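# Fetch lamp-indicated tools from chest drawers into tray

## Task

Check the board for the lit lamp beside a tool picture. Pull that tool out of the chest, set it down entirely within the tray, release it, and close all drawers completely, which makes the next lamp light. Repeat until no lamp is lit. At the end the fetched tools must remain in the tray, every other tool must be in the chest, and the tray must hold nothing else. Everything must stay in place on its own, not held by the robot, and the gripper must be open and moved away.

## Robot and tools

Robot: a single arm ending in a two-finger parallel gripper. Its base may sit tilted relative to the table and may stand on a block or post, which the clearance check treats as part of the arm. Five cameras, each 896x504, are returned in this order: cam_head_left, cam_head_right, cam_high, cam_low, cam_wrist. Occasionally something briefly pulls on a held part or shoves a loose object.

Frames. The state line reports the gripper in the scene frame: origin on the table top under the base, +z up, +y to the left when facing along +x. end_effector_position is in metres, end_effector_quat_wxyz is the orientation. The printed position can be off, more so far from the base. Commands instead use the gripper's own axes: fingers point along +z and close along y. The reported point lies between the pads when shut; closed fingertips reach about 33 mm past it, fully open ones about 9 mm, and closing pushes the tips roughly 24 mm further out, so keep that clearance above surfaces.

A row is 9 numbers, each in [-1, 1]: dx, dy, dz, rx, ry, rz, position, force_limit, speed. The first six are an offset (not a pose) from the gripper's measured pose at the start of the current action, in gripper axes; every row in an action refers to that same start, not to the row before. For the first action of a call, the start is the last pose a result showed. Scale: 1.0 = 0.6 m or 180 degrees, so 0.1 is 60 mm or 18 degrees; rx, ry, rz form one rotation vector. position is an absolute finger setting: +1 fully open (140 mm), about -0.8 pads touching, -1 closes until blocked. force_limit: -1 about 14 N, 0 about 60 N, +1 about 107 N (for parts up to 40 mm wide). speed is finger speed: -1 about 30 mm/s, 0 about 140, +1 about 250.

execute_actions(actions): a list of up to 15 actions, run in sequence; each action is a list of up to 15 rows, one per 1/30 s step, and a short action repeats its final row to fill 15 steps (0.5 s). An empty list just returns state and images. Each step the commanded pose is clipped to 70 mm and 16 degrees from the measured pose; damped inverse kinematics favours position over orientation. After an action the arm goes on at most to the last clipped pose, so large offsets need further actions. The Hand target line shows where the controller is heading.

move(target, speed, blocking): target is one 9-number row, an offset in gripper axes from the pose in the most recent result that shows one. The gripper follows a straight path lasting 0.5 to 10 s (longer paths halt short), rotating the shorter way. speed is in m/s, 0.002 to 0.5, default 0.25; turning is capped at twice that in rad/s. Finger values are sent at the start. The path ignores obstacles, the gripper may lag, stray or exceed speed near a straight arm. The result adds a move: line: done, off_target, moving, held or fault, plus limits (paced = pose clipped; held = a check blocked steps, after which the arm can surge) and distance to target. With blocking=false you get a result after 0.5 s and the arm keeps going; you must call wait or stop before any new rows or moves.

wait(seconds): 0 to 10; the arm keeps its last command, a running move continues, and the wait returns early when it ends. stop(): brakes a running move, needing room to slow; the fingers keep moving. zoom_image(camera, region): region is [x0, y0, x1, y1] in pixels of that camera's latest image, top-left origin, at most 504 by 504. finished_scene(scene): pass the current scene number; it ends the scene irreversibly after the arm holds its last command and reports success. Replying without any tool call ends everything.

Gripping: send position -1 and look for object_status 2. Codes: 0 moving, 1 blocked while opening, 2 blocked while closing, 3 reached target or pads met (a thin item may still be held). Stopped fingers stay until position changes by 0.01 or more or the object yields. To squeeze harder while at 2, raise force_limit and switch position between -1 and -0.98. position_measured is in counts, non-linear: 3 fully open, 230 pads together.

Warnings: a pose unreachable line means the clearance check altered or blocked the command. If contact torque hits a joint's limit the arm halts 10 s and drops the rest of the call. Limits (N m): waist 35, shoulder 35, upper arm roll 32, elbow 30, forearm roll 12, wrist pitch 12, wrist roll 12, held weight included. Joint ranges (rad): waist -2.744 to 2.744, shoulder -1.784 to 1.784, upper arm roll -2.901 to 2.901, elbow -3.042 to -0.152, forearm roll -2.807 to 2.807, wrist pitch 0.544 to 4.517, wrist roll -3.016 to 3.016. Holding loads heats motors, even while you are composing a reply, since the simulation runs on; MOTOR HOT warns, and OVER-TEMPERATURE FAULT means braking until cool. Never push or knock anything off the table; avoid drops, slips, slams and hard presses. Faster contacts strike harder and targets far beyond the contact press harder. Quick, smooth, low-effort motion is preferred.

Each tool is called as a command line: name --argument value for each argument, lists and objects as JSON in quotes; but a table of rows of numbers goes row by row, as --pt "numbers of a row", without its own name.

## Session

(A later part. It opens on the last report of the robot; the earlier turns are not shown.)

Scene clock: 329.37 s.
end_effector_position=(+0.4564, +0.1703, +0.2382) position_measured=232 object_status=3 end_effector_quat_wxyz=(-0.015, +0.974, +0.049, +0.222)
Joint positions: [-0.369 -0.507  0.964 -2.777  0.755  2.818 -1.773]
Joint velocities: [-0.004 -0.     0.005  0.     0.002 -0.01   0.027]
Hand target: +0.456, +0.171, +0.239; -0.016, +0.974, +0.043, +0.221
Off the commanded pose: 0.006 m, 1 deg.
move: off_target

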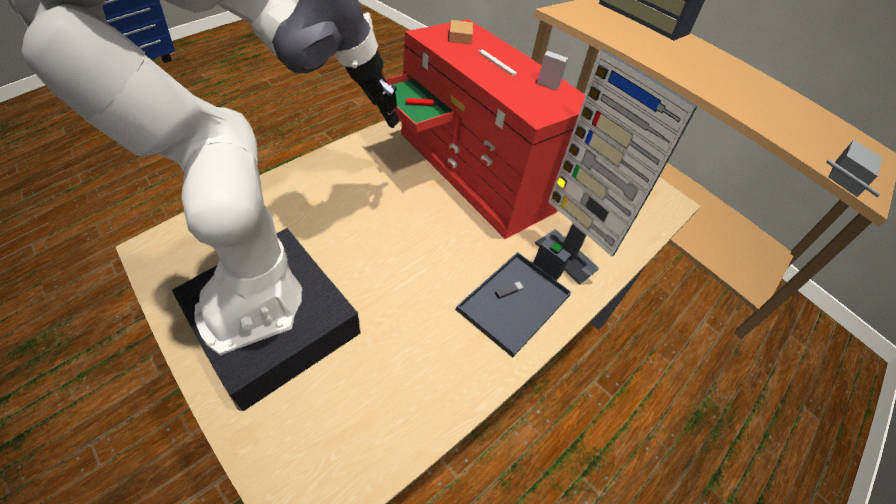

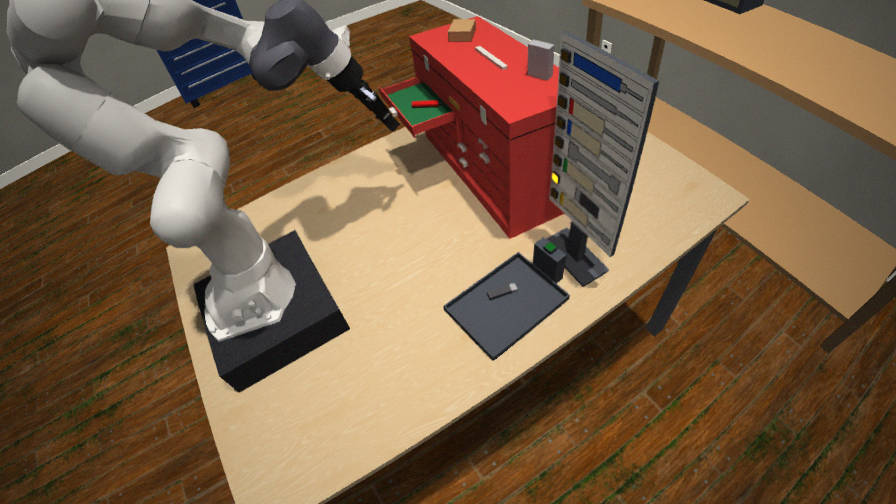

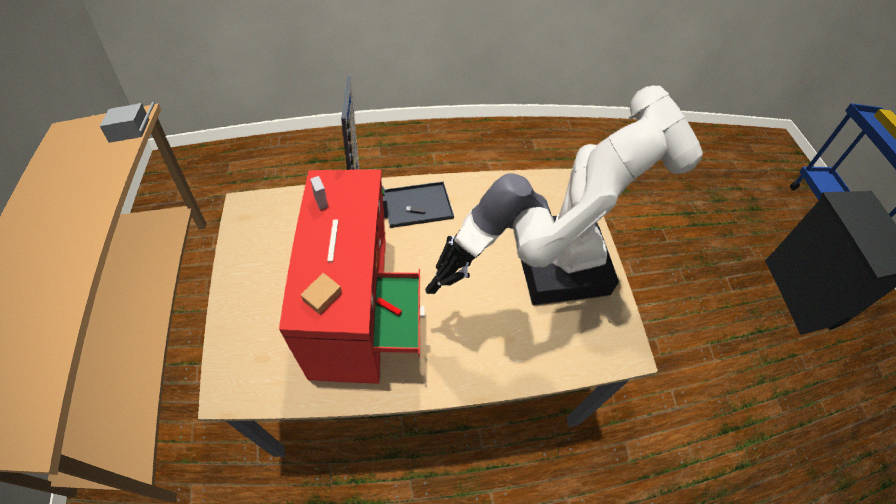

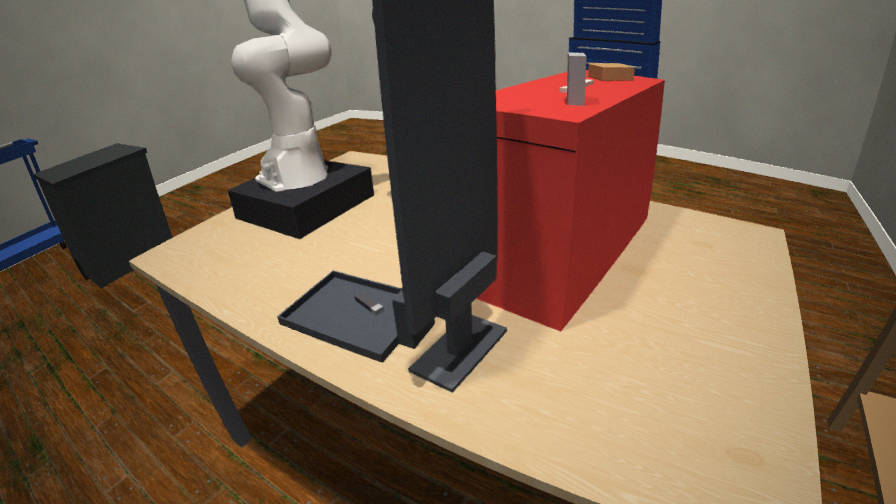

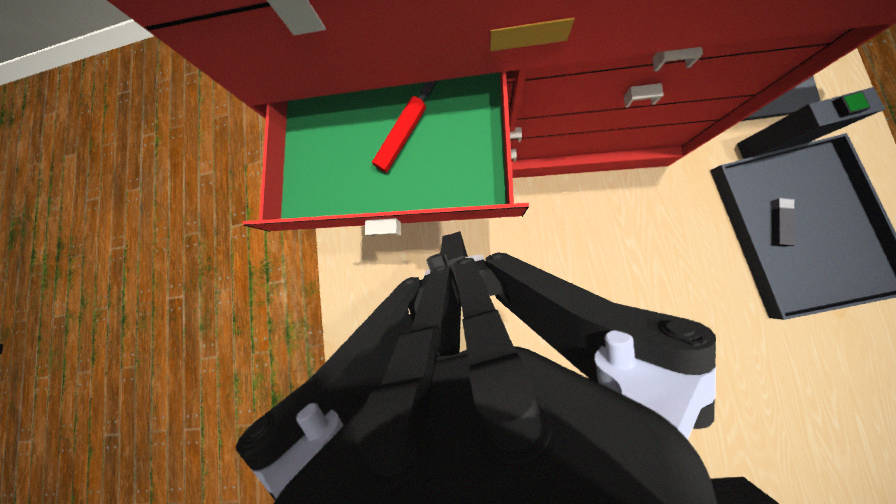

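zoom_image --camera "cam_head_right" --region '[350, 70, 470, 160]'

zoom_image --camera "cam_wrist" --region '[340, 170, 540, 290]'

zoom_image --camera "cam_head_left" --region '[350, 70, 470, 160]'

Region (350, 70, 470, 160) of cam_head_right's 896x504 image, scaled by 4.200, with more detail than that image has; it fills the top 378 rows of this view, and the rest is white.

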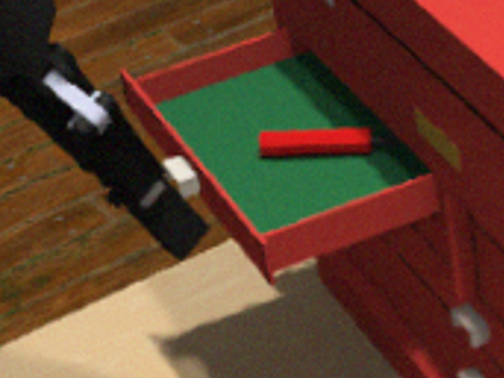

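Region (340, 170, 540, 290) of cam_wrist's 896x504 image, scaled by 2.520, with more detail than that image has; it fills the top 302 rows of this view, and the rest is white.

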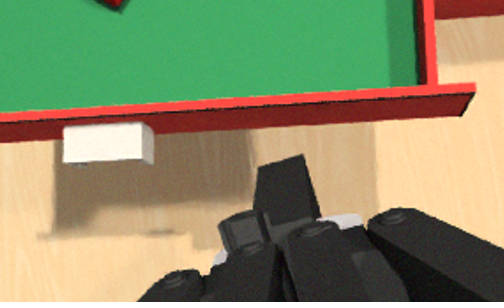

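Region (350, 70, 470, 160) of cam_head_left's 896x504 image, scaled by 4.200, with more detail than that image has; it fills the top 378 rows of this view, and the rest is white.

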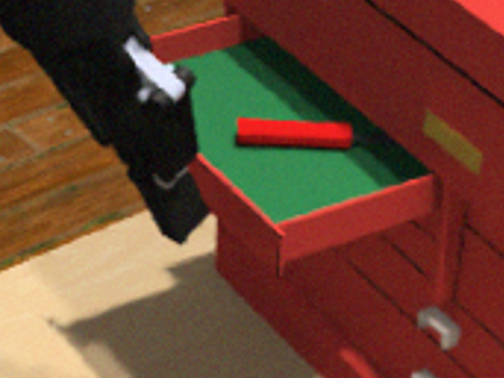

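move --target '[-0.0022, -0.072, 0.0182, 0, 0.024, 0, -0.85, -0.5, 0]' --speed 0.15

zoom_image --camera "cam_wrist" --region '[360, 170, 540, 290]'

zoom_image --camera "cam_head_right" --region '[350, 70, 470, 160]'

Scene clock: 371.17 s.
end_effector_position=(+0.4536, +0.2134, +0.2273) position_measured=232 object_status=3 end_effector_quat_wxyz=(-0.015, +0.965, +0.053, +0.256)
Joint positions: [-0.404 -0.475  1.153 -2.777  0.819  2.963 -1.7  ]
Joint velocities: [-0.004 -0.     0.006  0.002  0.011  0.008  0.012]
Hand target: +0.455, +0.214, +0.229; -0.017, +0.965, +0.048, +0.258
Off the commanded pose: 0.002 m, 1 deg.
move: done

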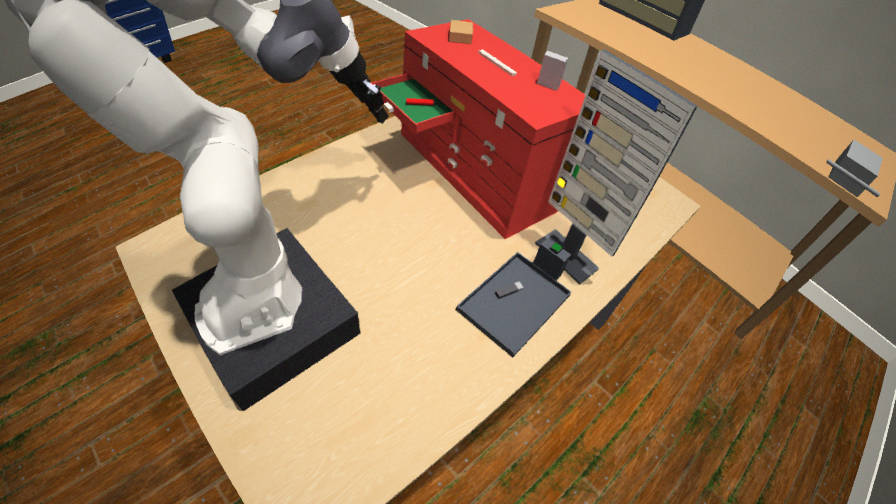

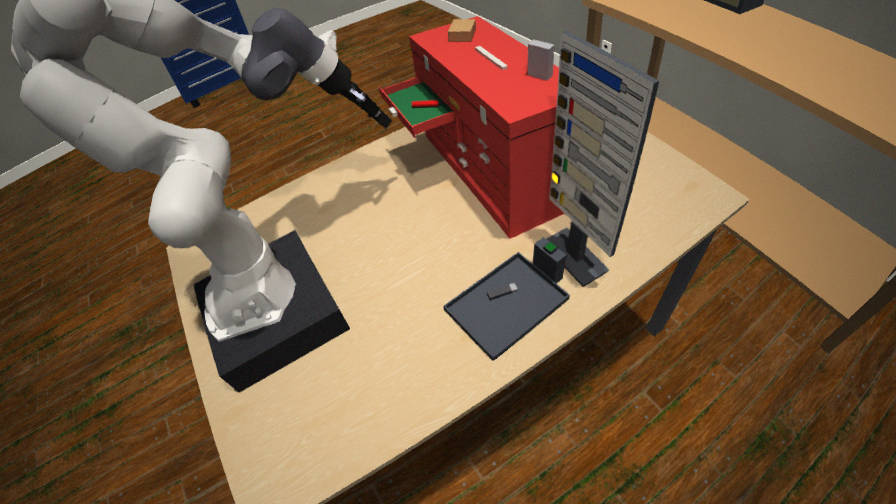

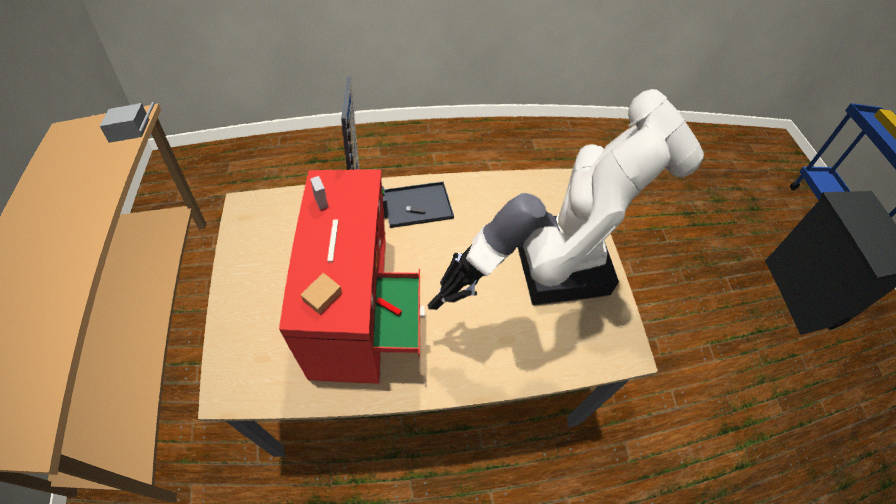

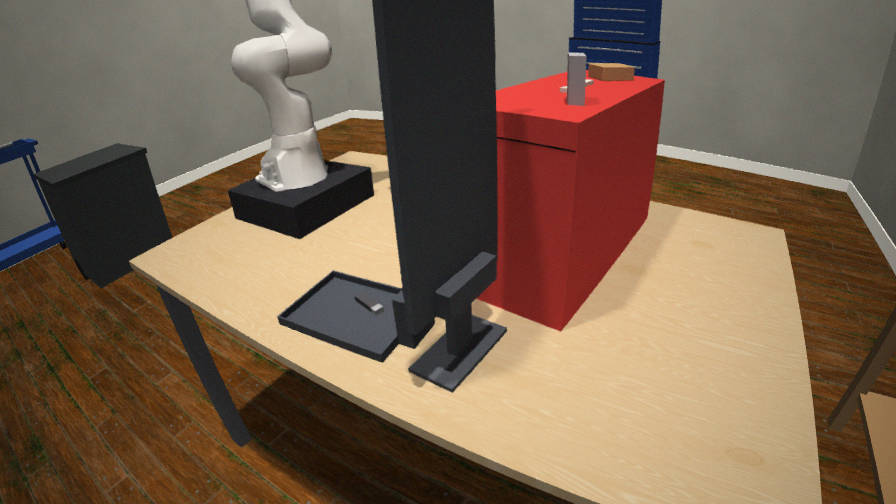

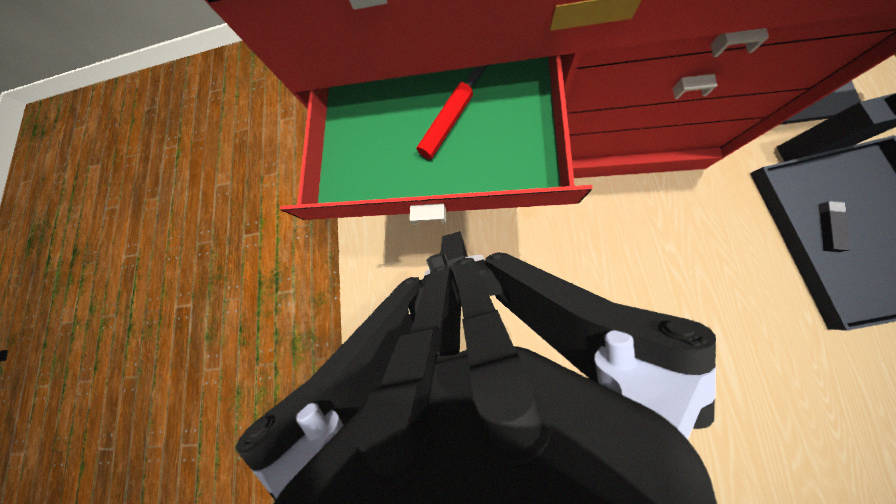

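Region (360, 170, 540, 290) of cam_wrist's 896x504 image, scaled by 2.800, with more detail than that image has.

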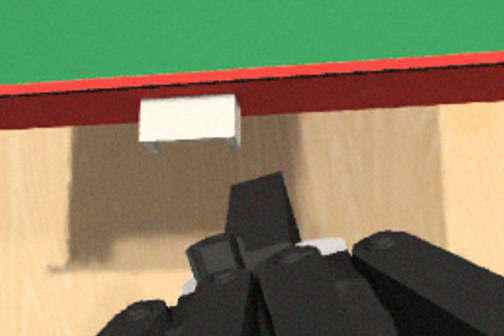

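Region (350, 70, 470, 160) of cam_head_right's 896x504 image, scaled by 4.200, with more detail than that image has; it fills the top 378 rows of this view, and the rest is white.

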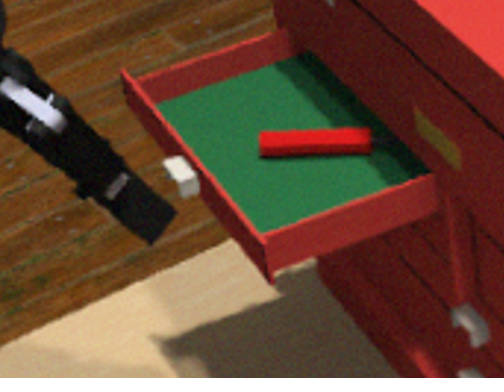

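execute_actions --actions '[[[0.002,-0.0016,0.0005,0,0,0,-0.85,-0.5,0],[0.004,-0.0035,0.001,0,0,0,-0.85,-0.5,0],[0.006,-0.005,0.0017,0,0,0,-0.85,-0.5,0],[0.008,-0.006,0.0023,0,0,0,-0.85,-0.5,0],[0.010,-0.0066,0.003,0,0,0,-0.85,-0.5,0],[0.012,-0.0068,0.0037,0,0,0,-0.85,-0.5,0],[0.0135,-0.0066,0.0042,0,0,0,-0.85,-0.5,0],[0.0148,-0.0064,0.0046,0,0,0,-0.85,-0.5,0]]]'

zoom_image --camera "cam_wrist" --region '[360, 170, 540, 290]'

zoom_image --camera "cam_head_right" --region '[350, 70, 470, 160]'

Scene clock: 378.43 s.
end_effector_position=(+0.4626, +0.2175, +0.2301) position_measured=232 object_status=3 end_effector_quat_wxyz=(-0.015, +0.965, +0.054, +0.258)
Joint positions: [-0.448 -0.466  1.183 -2.75   0.803  2.961 -1.694]
Joint velocities: [-0.013 -0.     0.013  0.006 -0.001 -0.005 -0.   ]
Hand target: +0.462, +0.218, +0.229; -0.016, +0.965, +0.053, +0.256
Off the commanded pose: 0.001 m, 0 deg.

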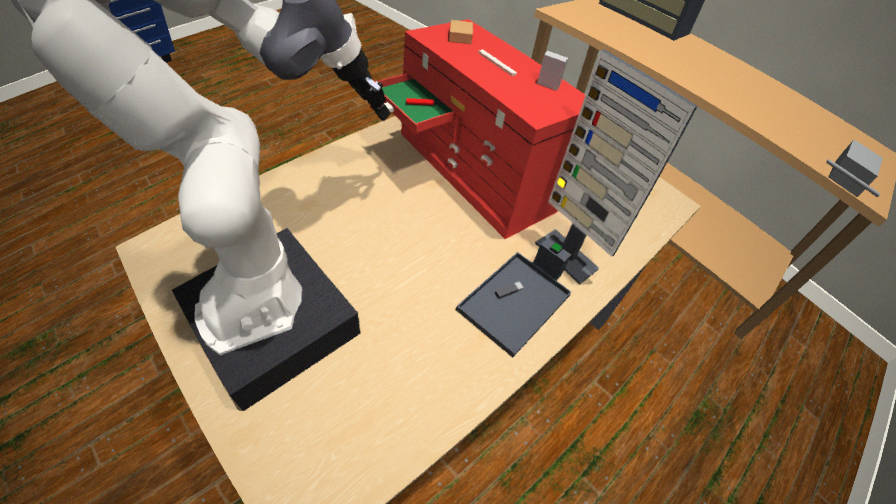

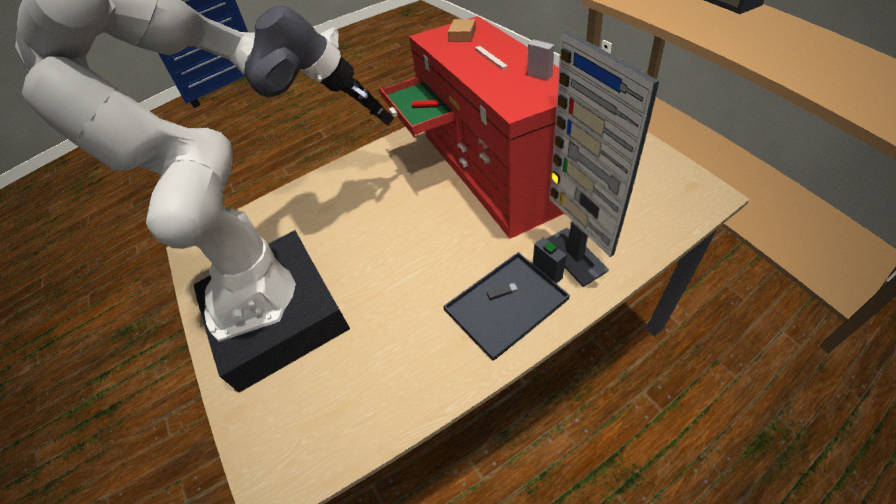

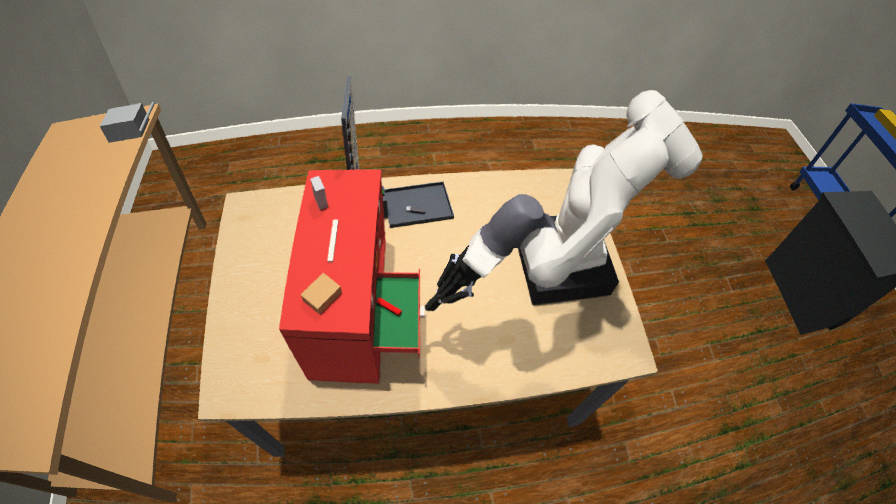

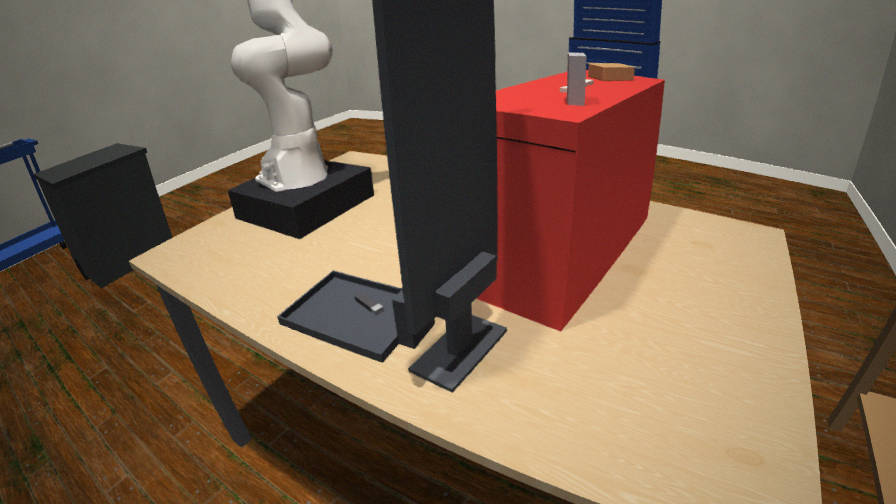

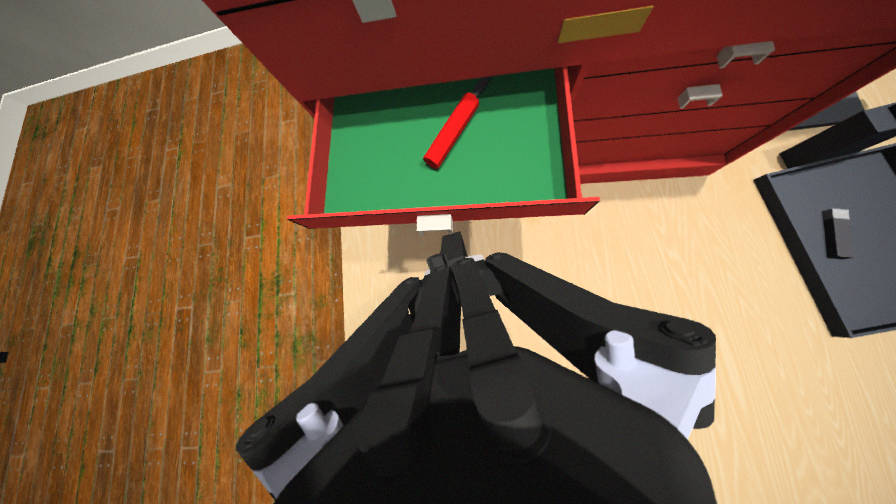

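Region (360, 170, 540, 290) of cam_wrist's 896x504 image, scaled by 2.800, with more detail than that image has.

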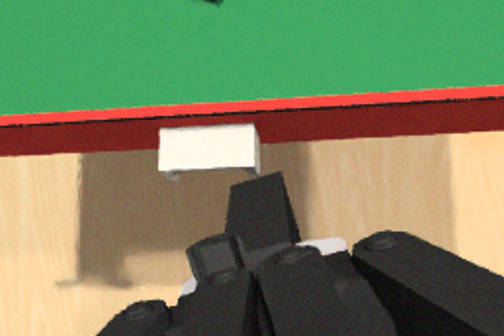

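Region (350, 70, 470, 160) of cam_head_right's 896x504 image, scaled by 4.200, with more detail than that image has; it fills the top 378 rows of this view, and the rest is white.

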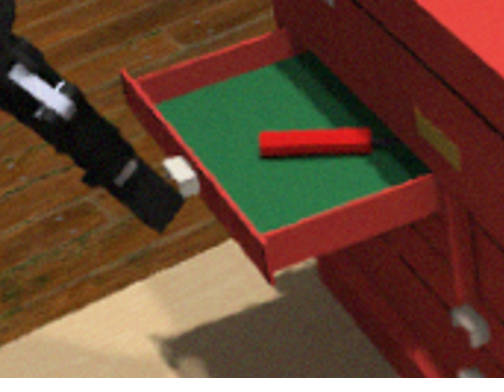

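move --target '[0.182, 0.0495, 0.1068, 0, 0, 0, -0.85, -0.5, 0]' --speed 0.1

zoom_image --camera "cam_wrist" --region '[360, 170, 540, 290]'

zoom_image --camera "cam_head_left" --region '[380, 50, 500, 160]'

Scene clock: 385.07 s.
end_effector_position=(+0.5909, +0.2028, +0.2308) position_measured=232 object_status=3 end_effector_quat_wxyz=(-0.017, +0.964, +0.051, +0.259)
Joint positions: [-1.366 -0.271  1.84  -2.438  0.521  2.995 -1.663]
Joint velocities: [-0.019  0.002  0.02   0.003 -0.001  0.003 -0.   ]
Hand target: +0.593, +0.204, +0.233; -0.017, +0.964, +0.053, +0.262
Off the commanded pose: 0.002 m, 0 deg.
move: done

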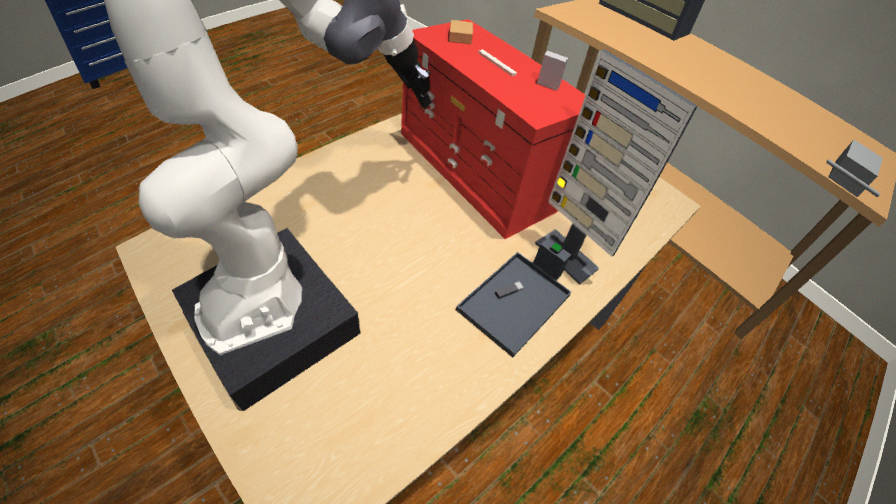

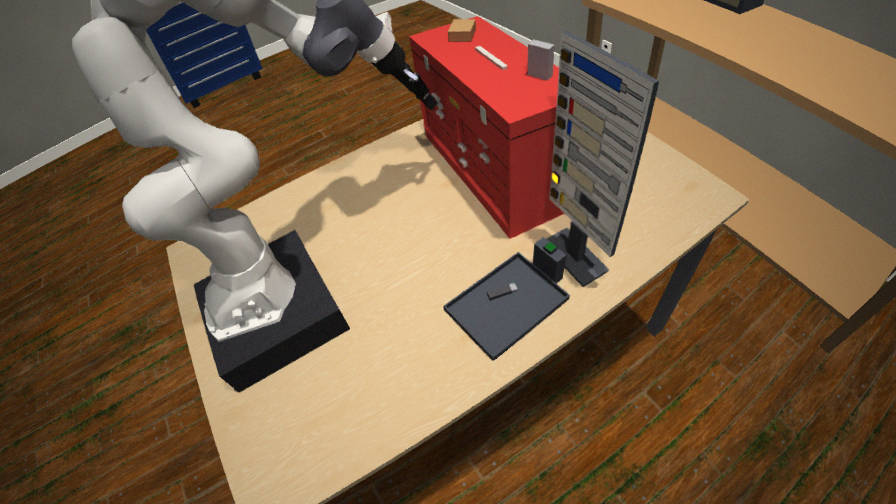

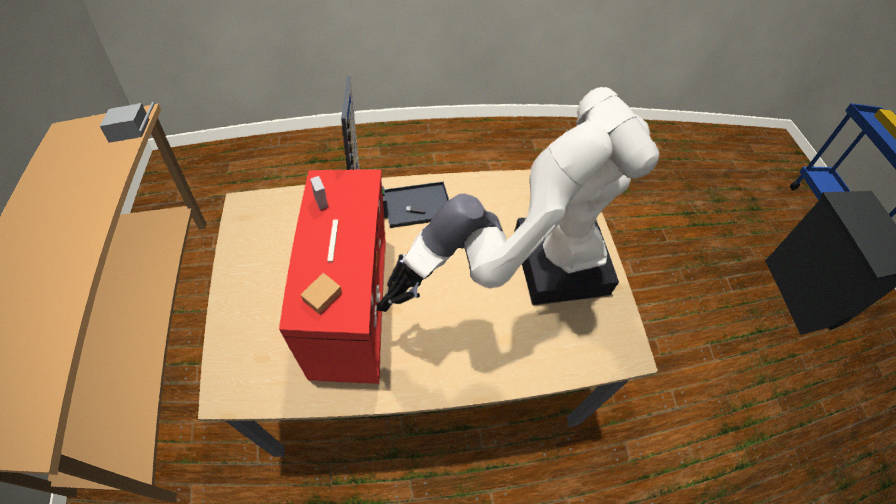

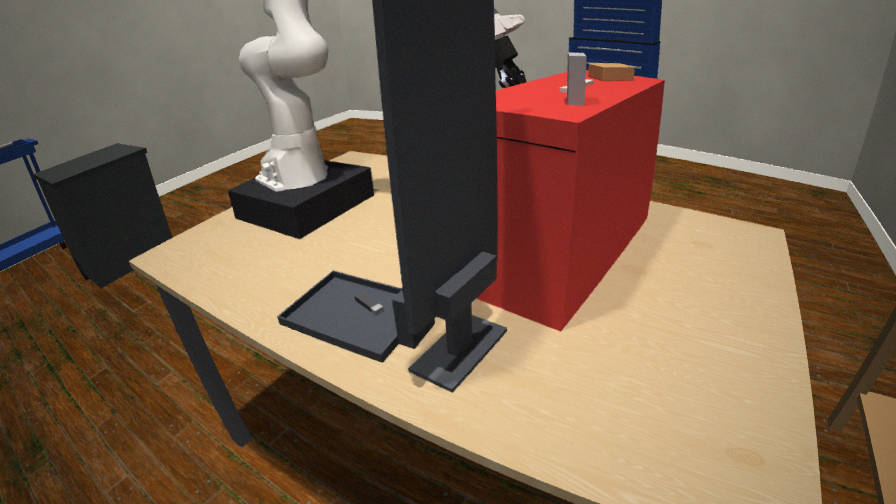

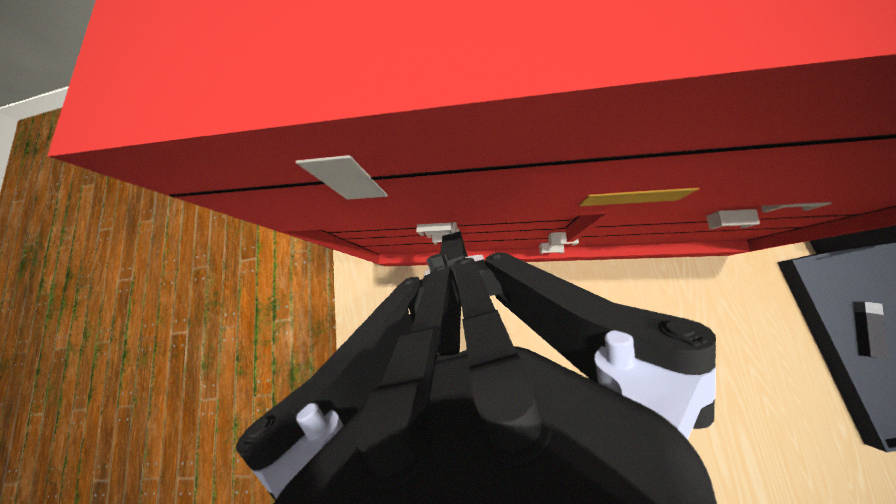

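Region (360, 170, 540, 290) of cam_wrist's 896x504 image, scaled by 2.800, with more detail than that image has.

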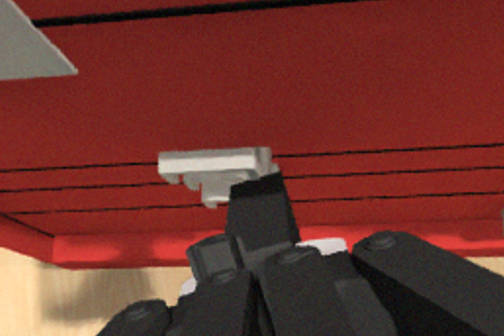

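Region (380, 50, 500, 160) of cam_head_left's 896x504 image, scaled by 4.200, with more detail than that image has; it fills the top 462 rows of this view, and the rest is white.

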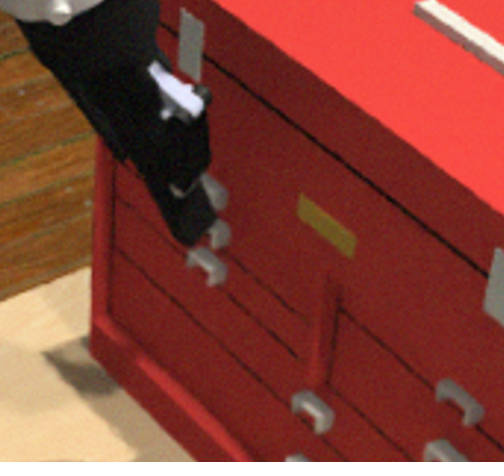

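execute_actions --actions '[[[0.0028,0.0008,0.0016,0,0,0,-0.85,-0.5,0],[0.004,0.0011,0.0023,0,0,0,-0.85,-0.5,0],[0.0052,0.0014,0.003,0,0,0,-0.85,-0.5,0],[0.0064,0.0017,0.0037,0,0,0,-0.85,-0.5,0],[0.0076,0.002,0.0044,0,0,0,-0.85,-0.5,0],[0.0088,0.0024,0.0051,0,0,0,-0.85,-0.5,0],[0.01,0.0027,0.0058,0,0,0,-0.85,-0.5,0],[0.0112,0.003,0.0065,0,0,0,-0.85,-0.5,0],[0.0127,0.0034,0.0073,0,0,0,-0.85,-0.5,0]]]'

zoom_image --camera "cam_wrist" --region '[360, 170, 540, 290]'

Scene clock: 390.03 s.
end_effector_position=(+0.5975, +0.2020, +0.2295) position_measured=232 object_status=3 end_effector_quat_wxyz=(-0.018, +0.965, +0.049, +0.257)
Joint positions: [-1.437 -0.275  1.901 -2.416  0.523  2.986 -1.668]
Joint velocities: [-0.034 -0.     0.029  0.007 -0.001 -0.003 -0.002]
Hand target: +0.600, +0.202, +0.231; -0.017, +0.964, +0.051, +0.259
Off the commanded pose: 0.003 m, 0 deg.

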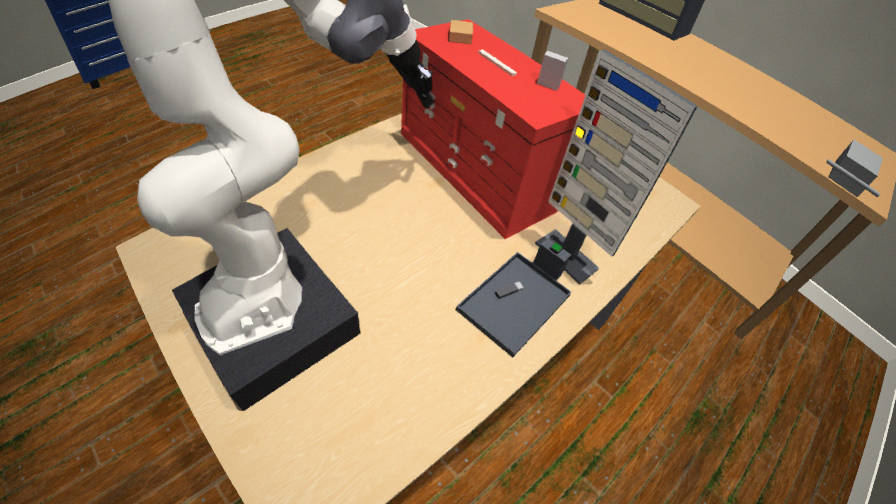

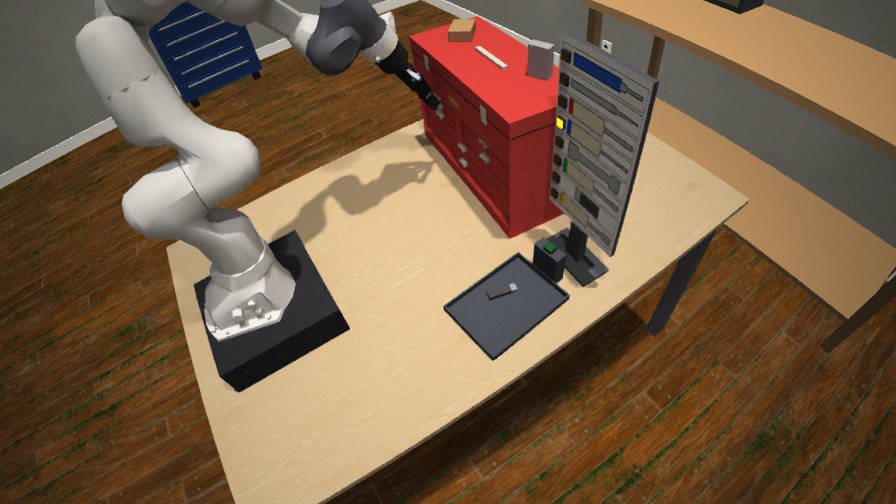

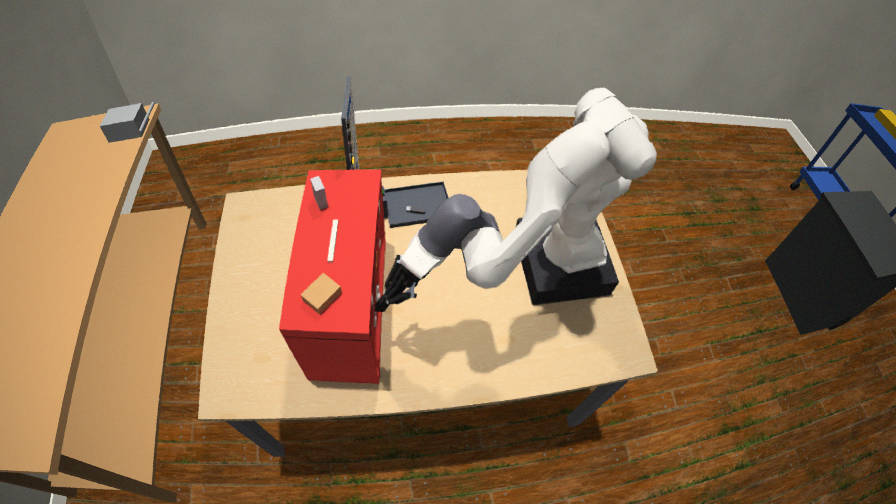

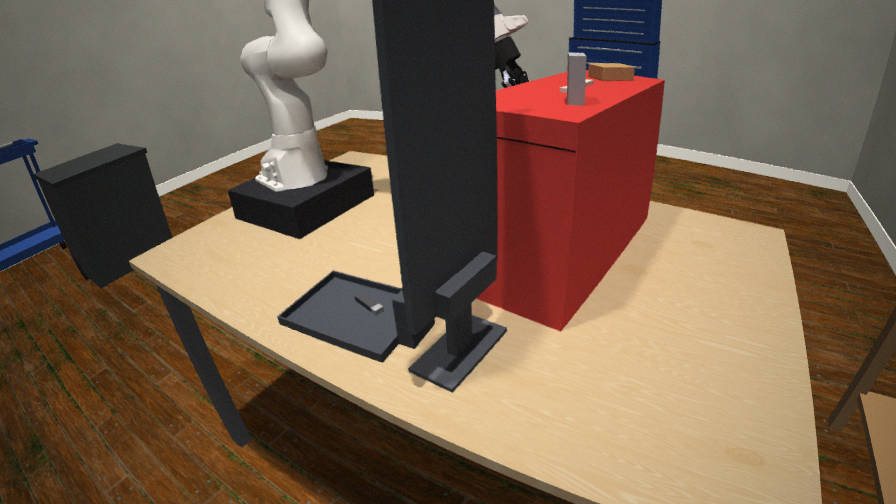

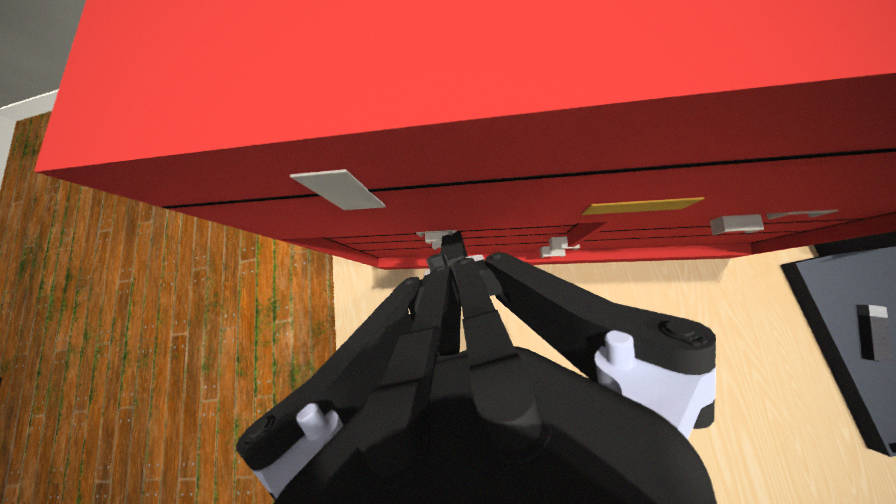

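Region (360, 170, 540, 290) of cam_wrist's 896x504 image, scaled by 2.800, with more detail than that image has.

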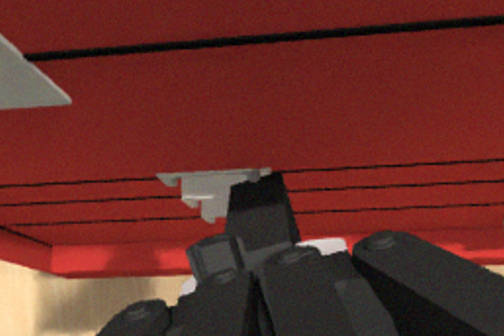

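wait --seconds 0

zoom_image --camera "cam_head_left" --region '[530, 40, 710, 270]'

Scene clock: 392.73 s.
end_effector_position=(+0.5976, +0.2020, +0.2293) position_measured=232 object_status=3 end_effector_quat_wxyz=(-0.018, +0.965, +0.050, +0.256)
Joint positions: [-1.439 -0.275  1.903 -2.415  0.523  2.986 -1.669]
Joint velocities: [ 0.001  0.     0.002 -0.002  0.    -0.001  0.001]
Hand target: +0.600, +0.202, +0.231; -0.017, +0.964, +0.051, +0.259
Off the commanded pose: 0.003 m, 0 deg.

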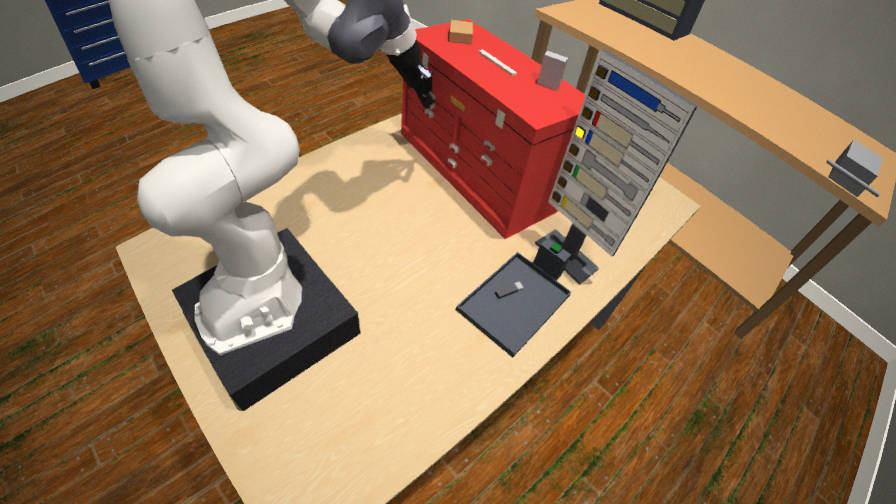

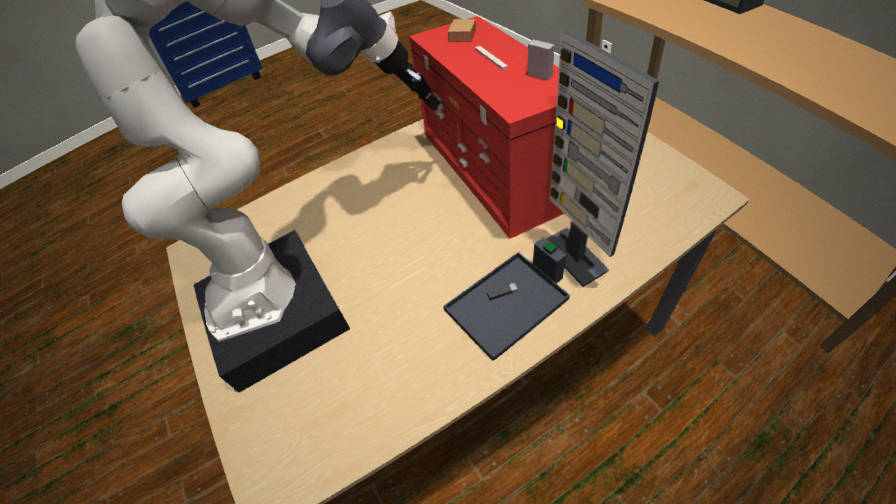

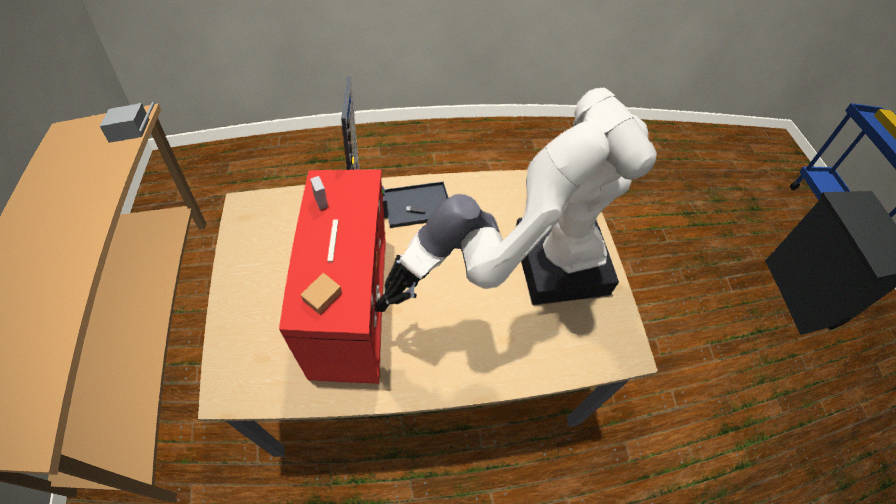

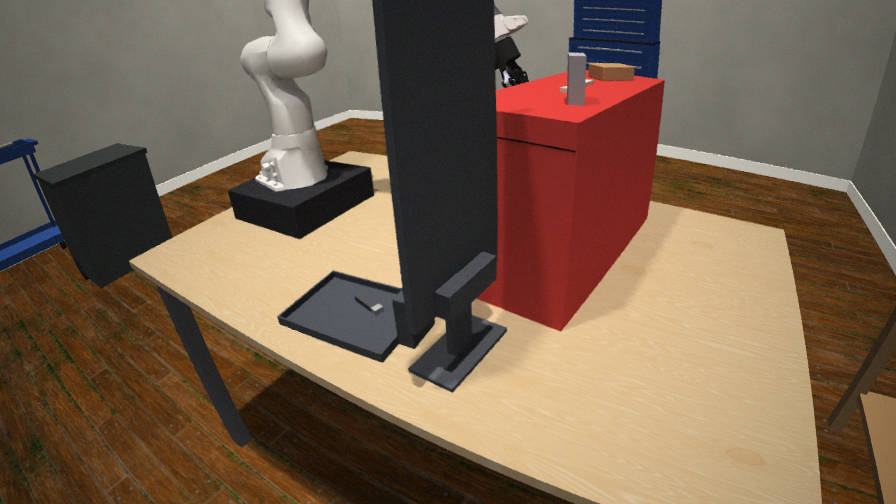

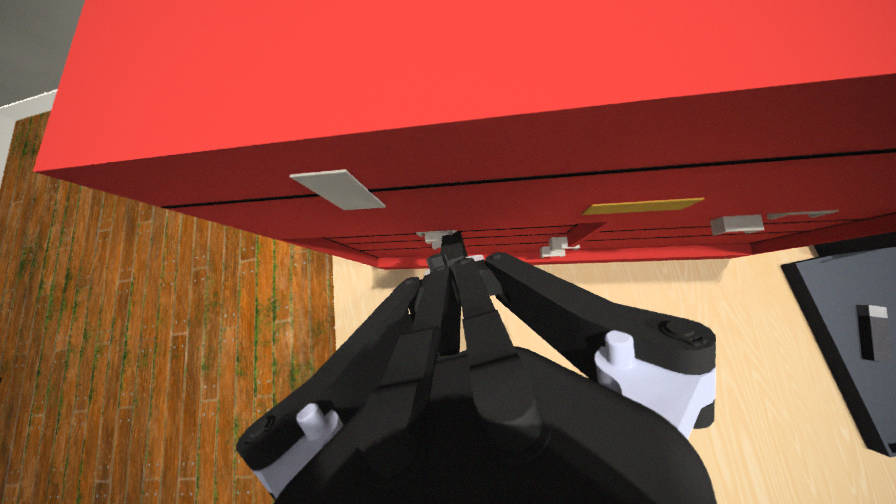

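Region (530, 40, 710, 270) of cam_head_left's 896x504 image, scaled by 2.191, with more detail than that image has; it fills the left 394 columns of this view, and the rest is white.

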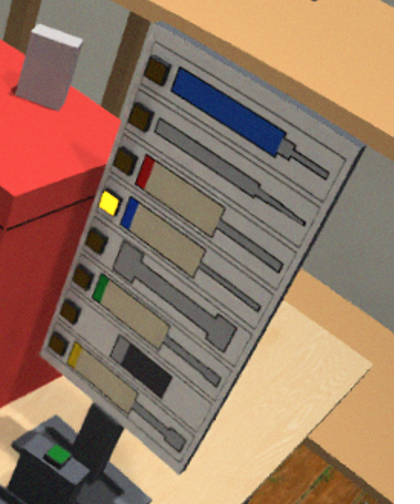

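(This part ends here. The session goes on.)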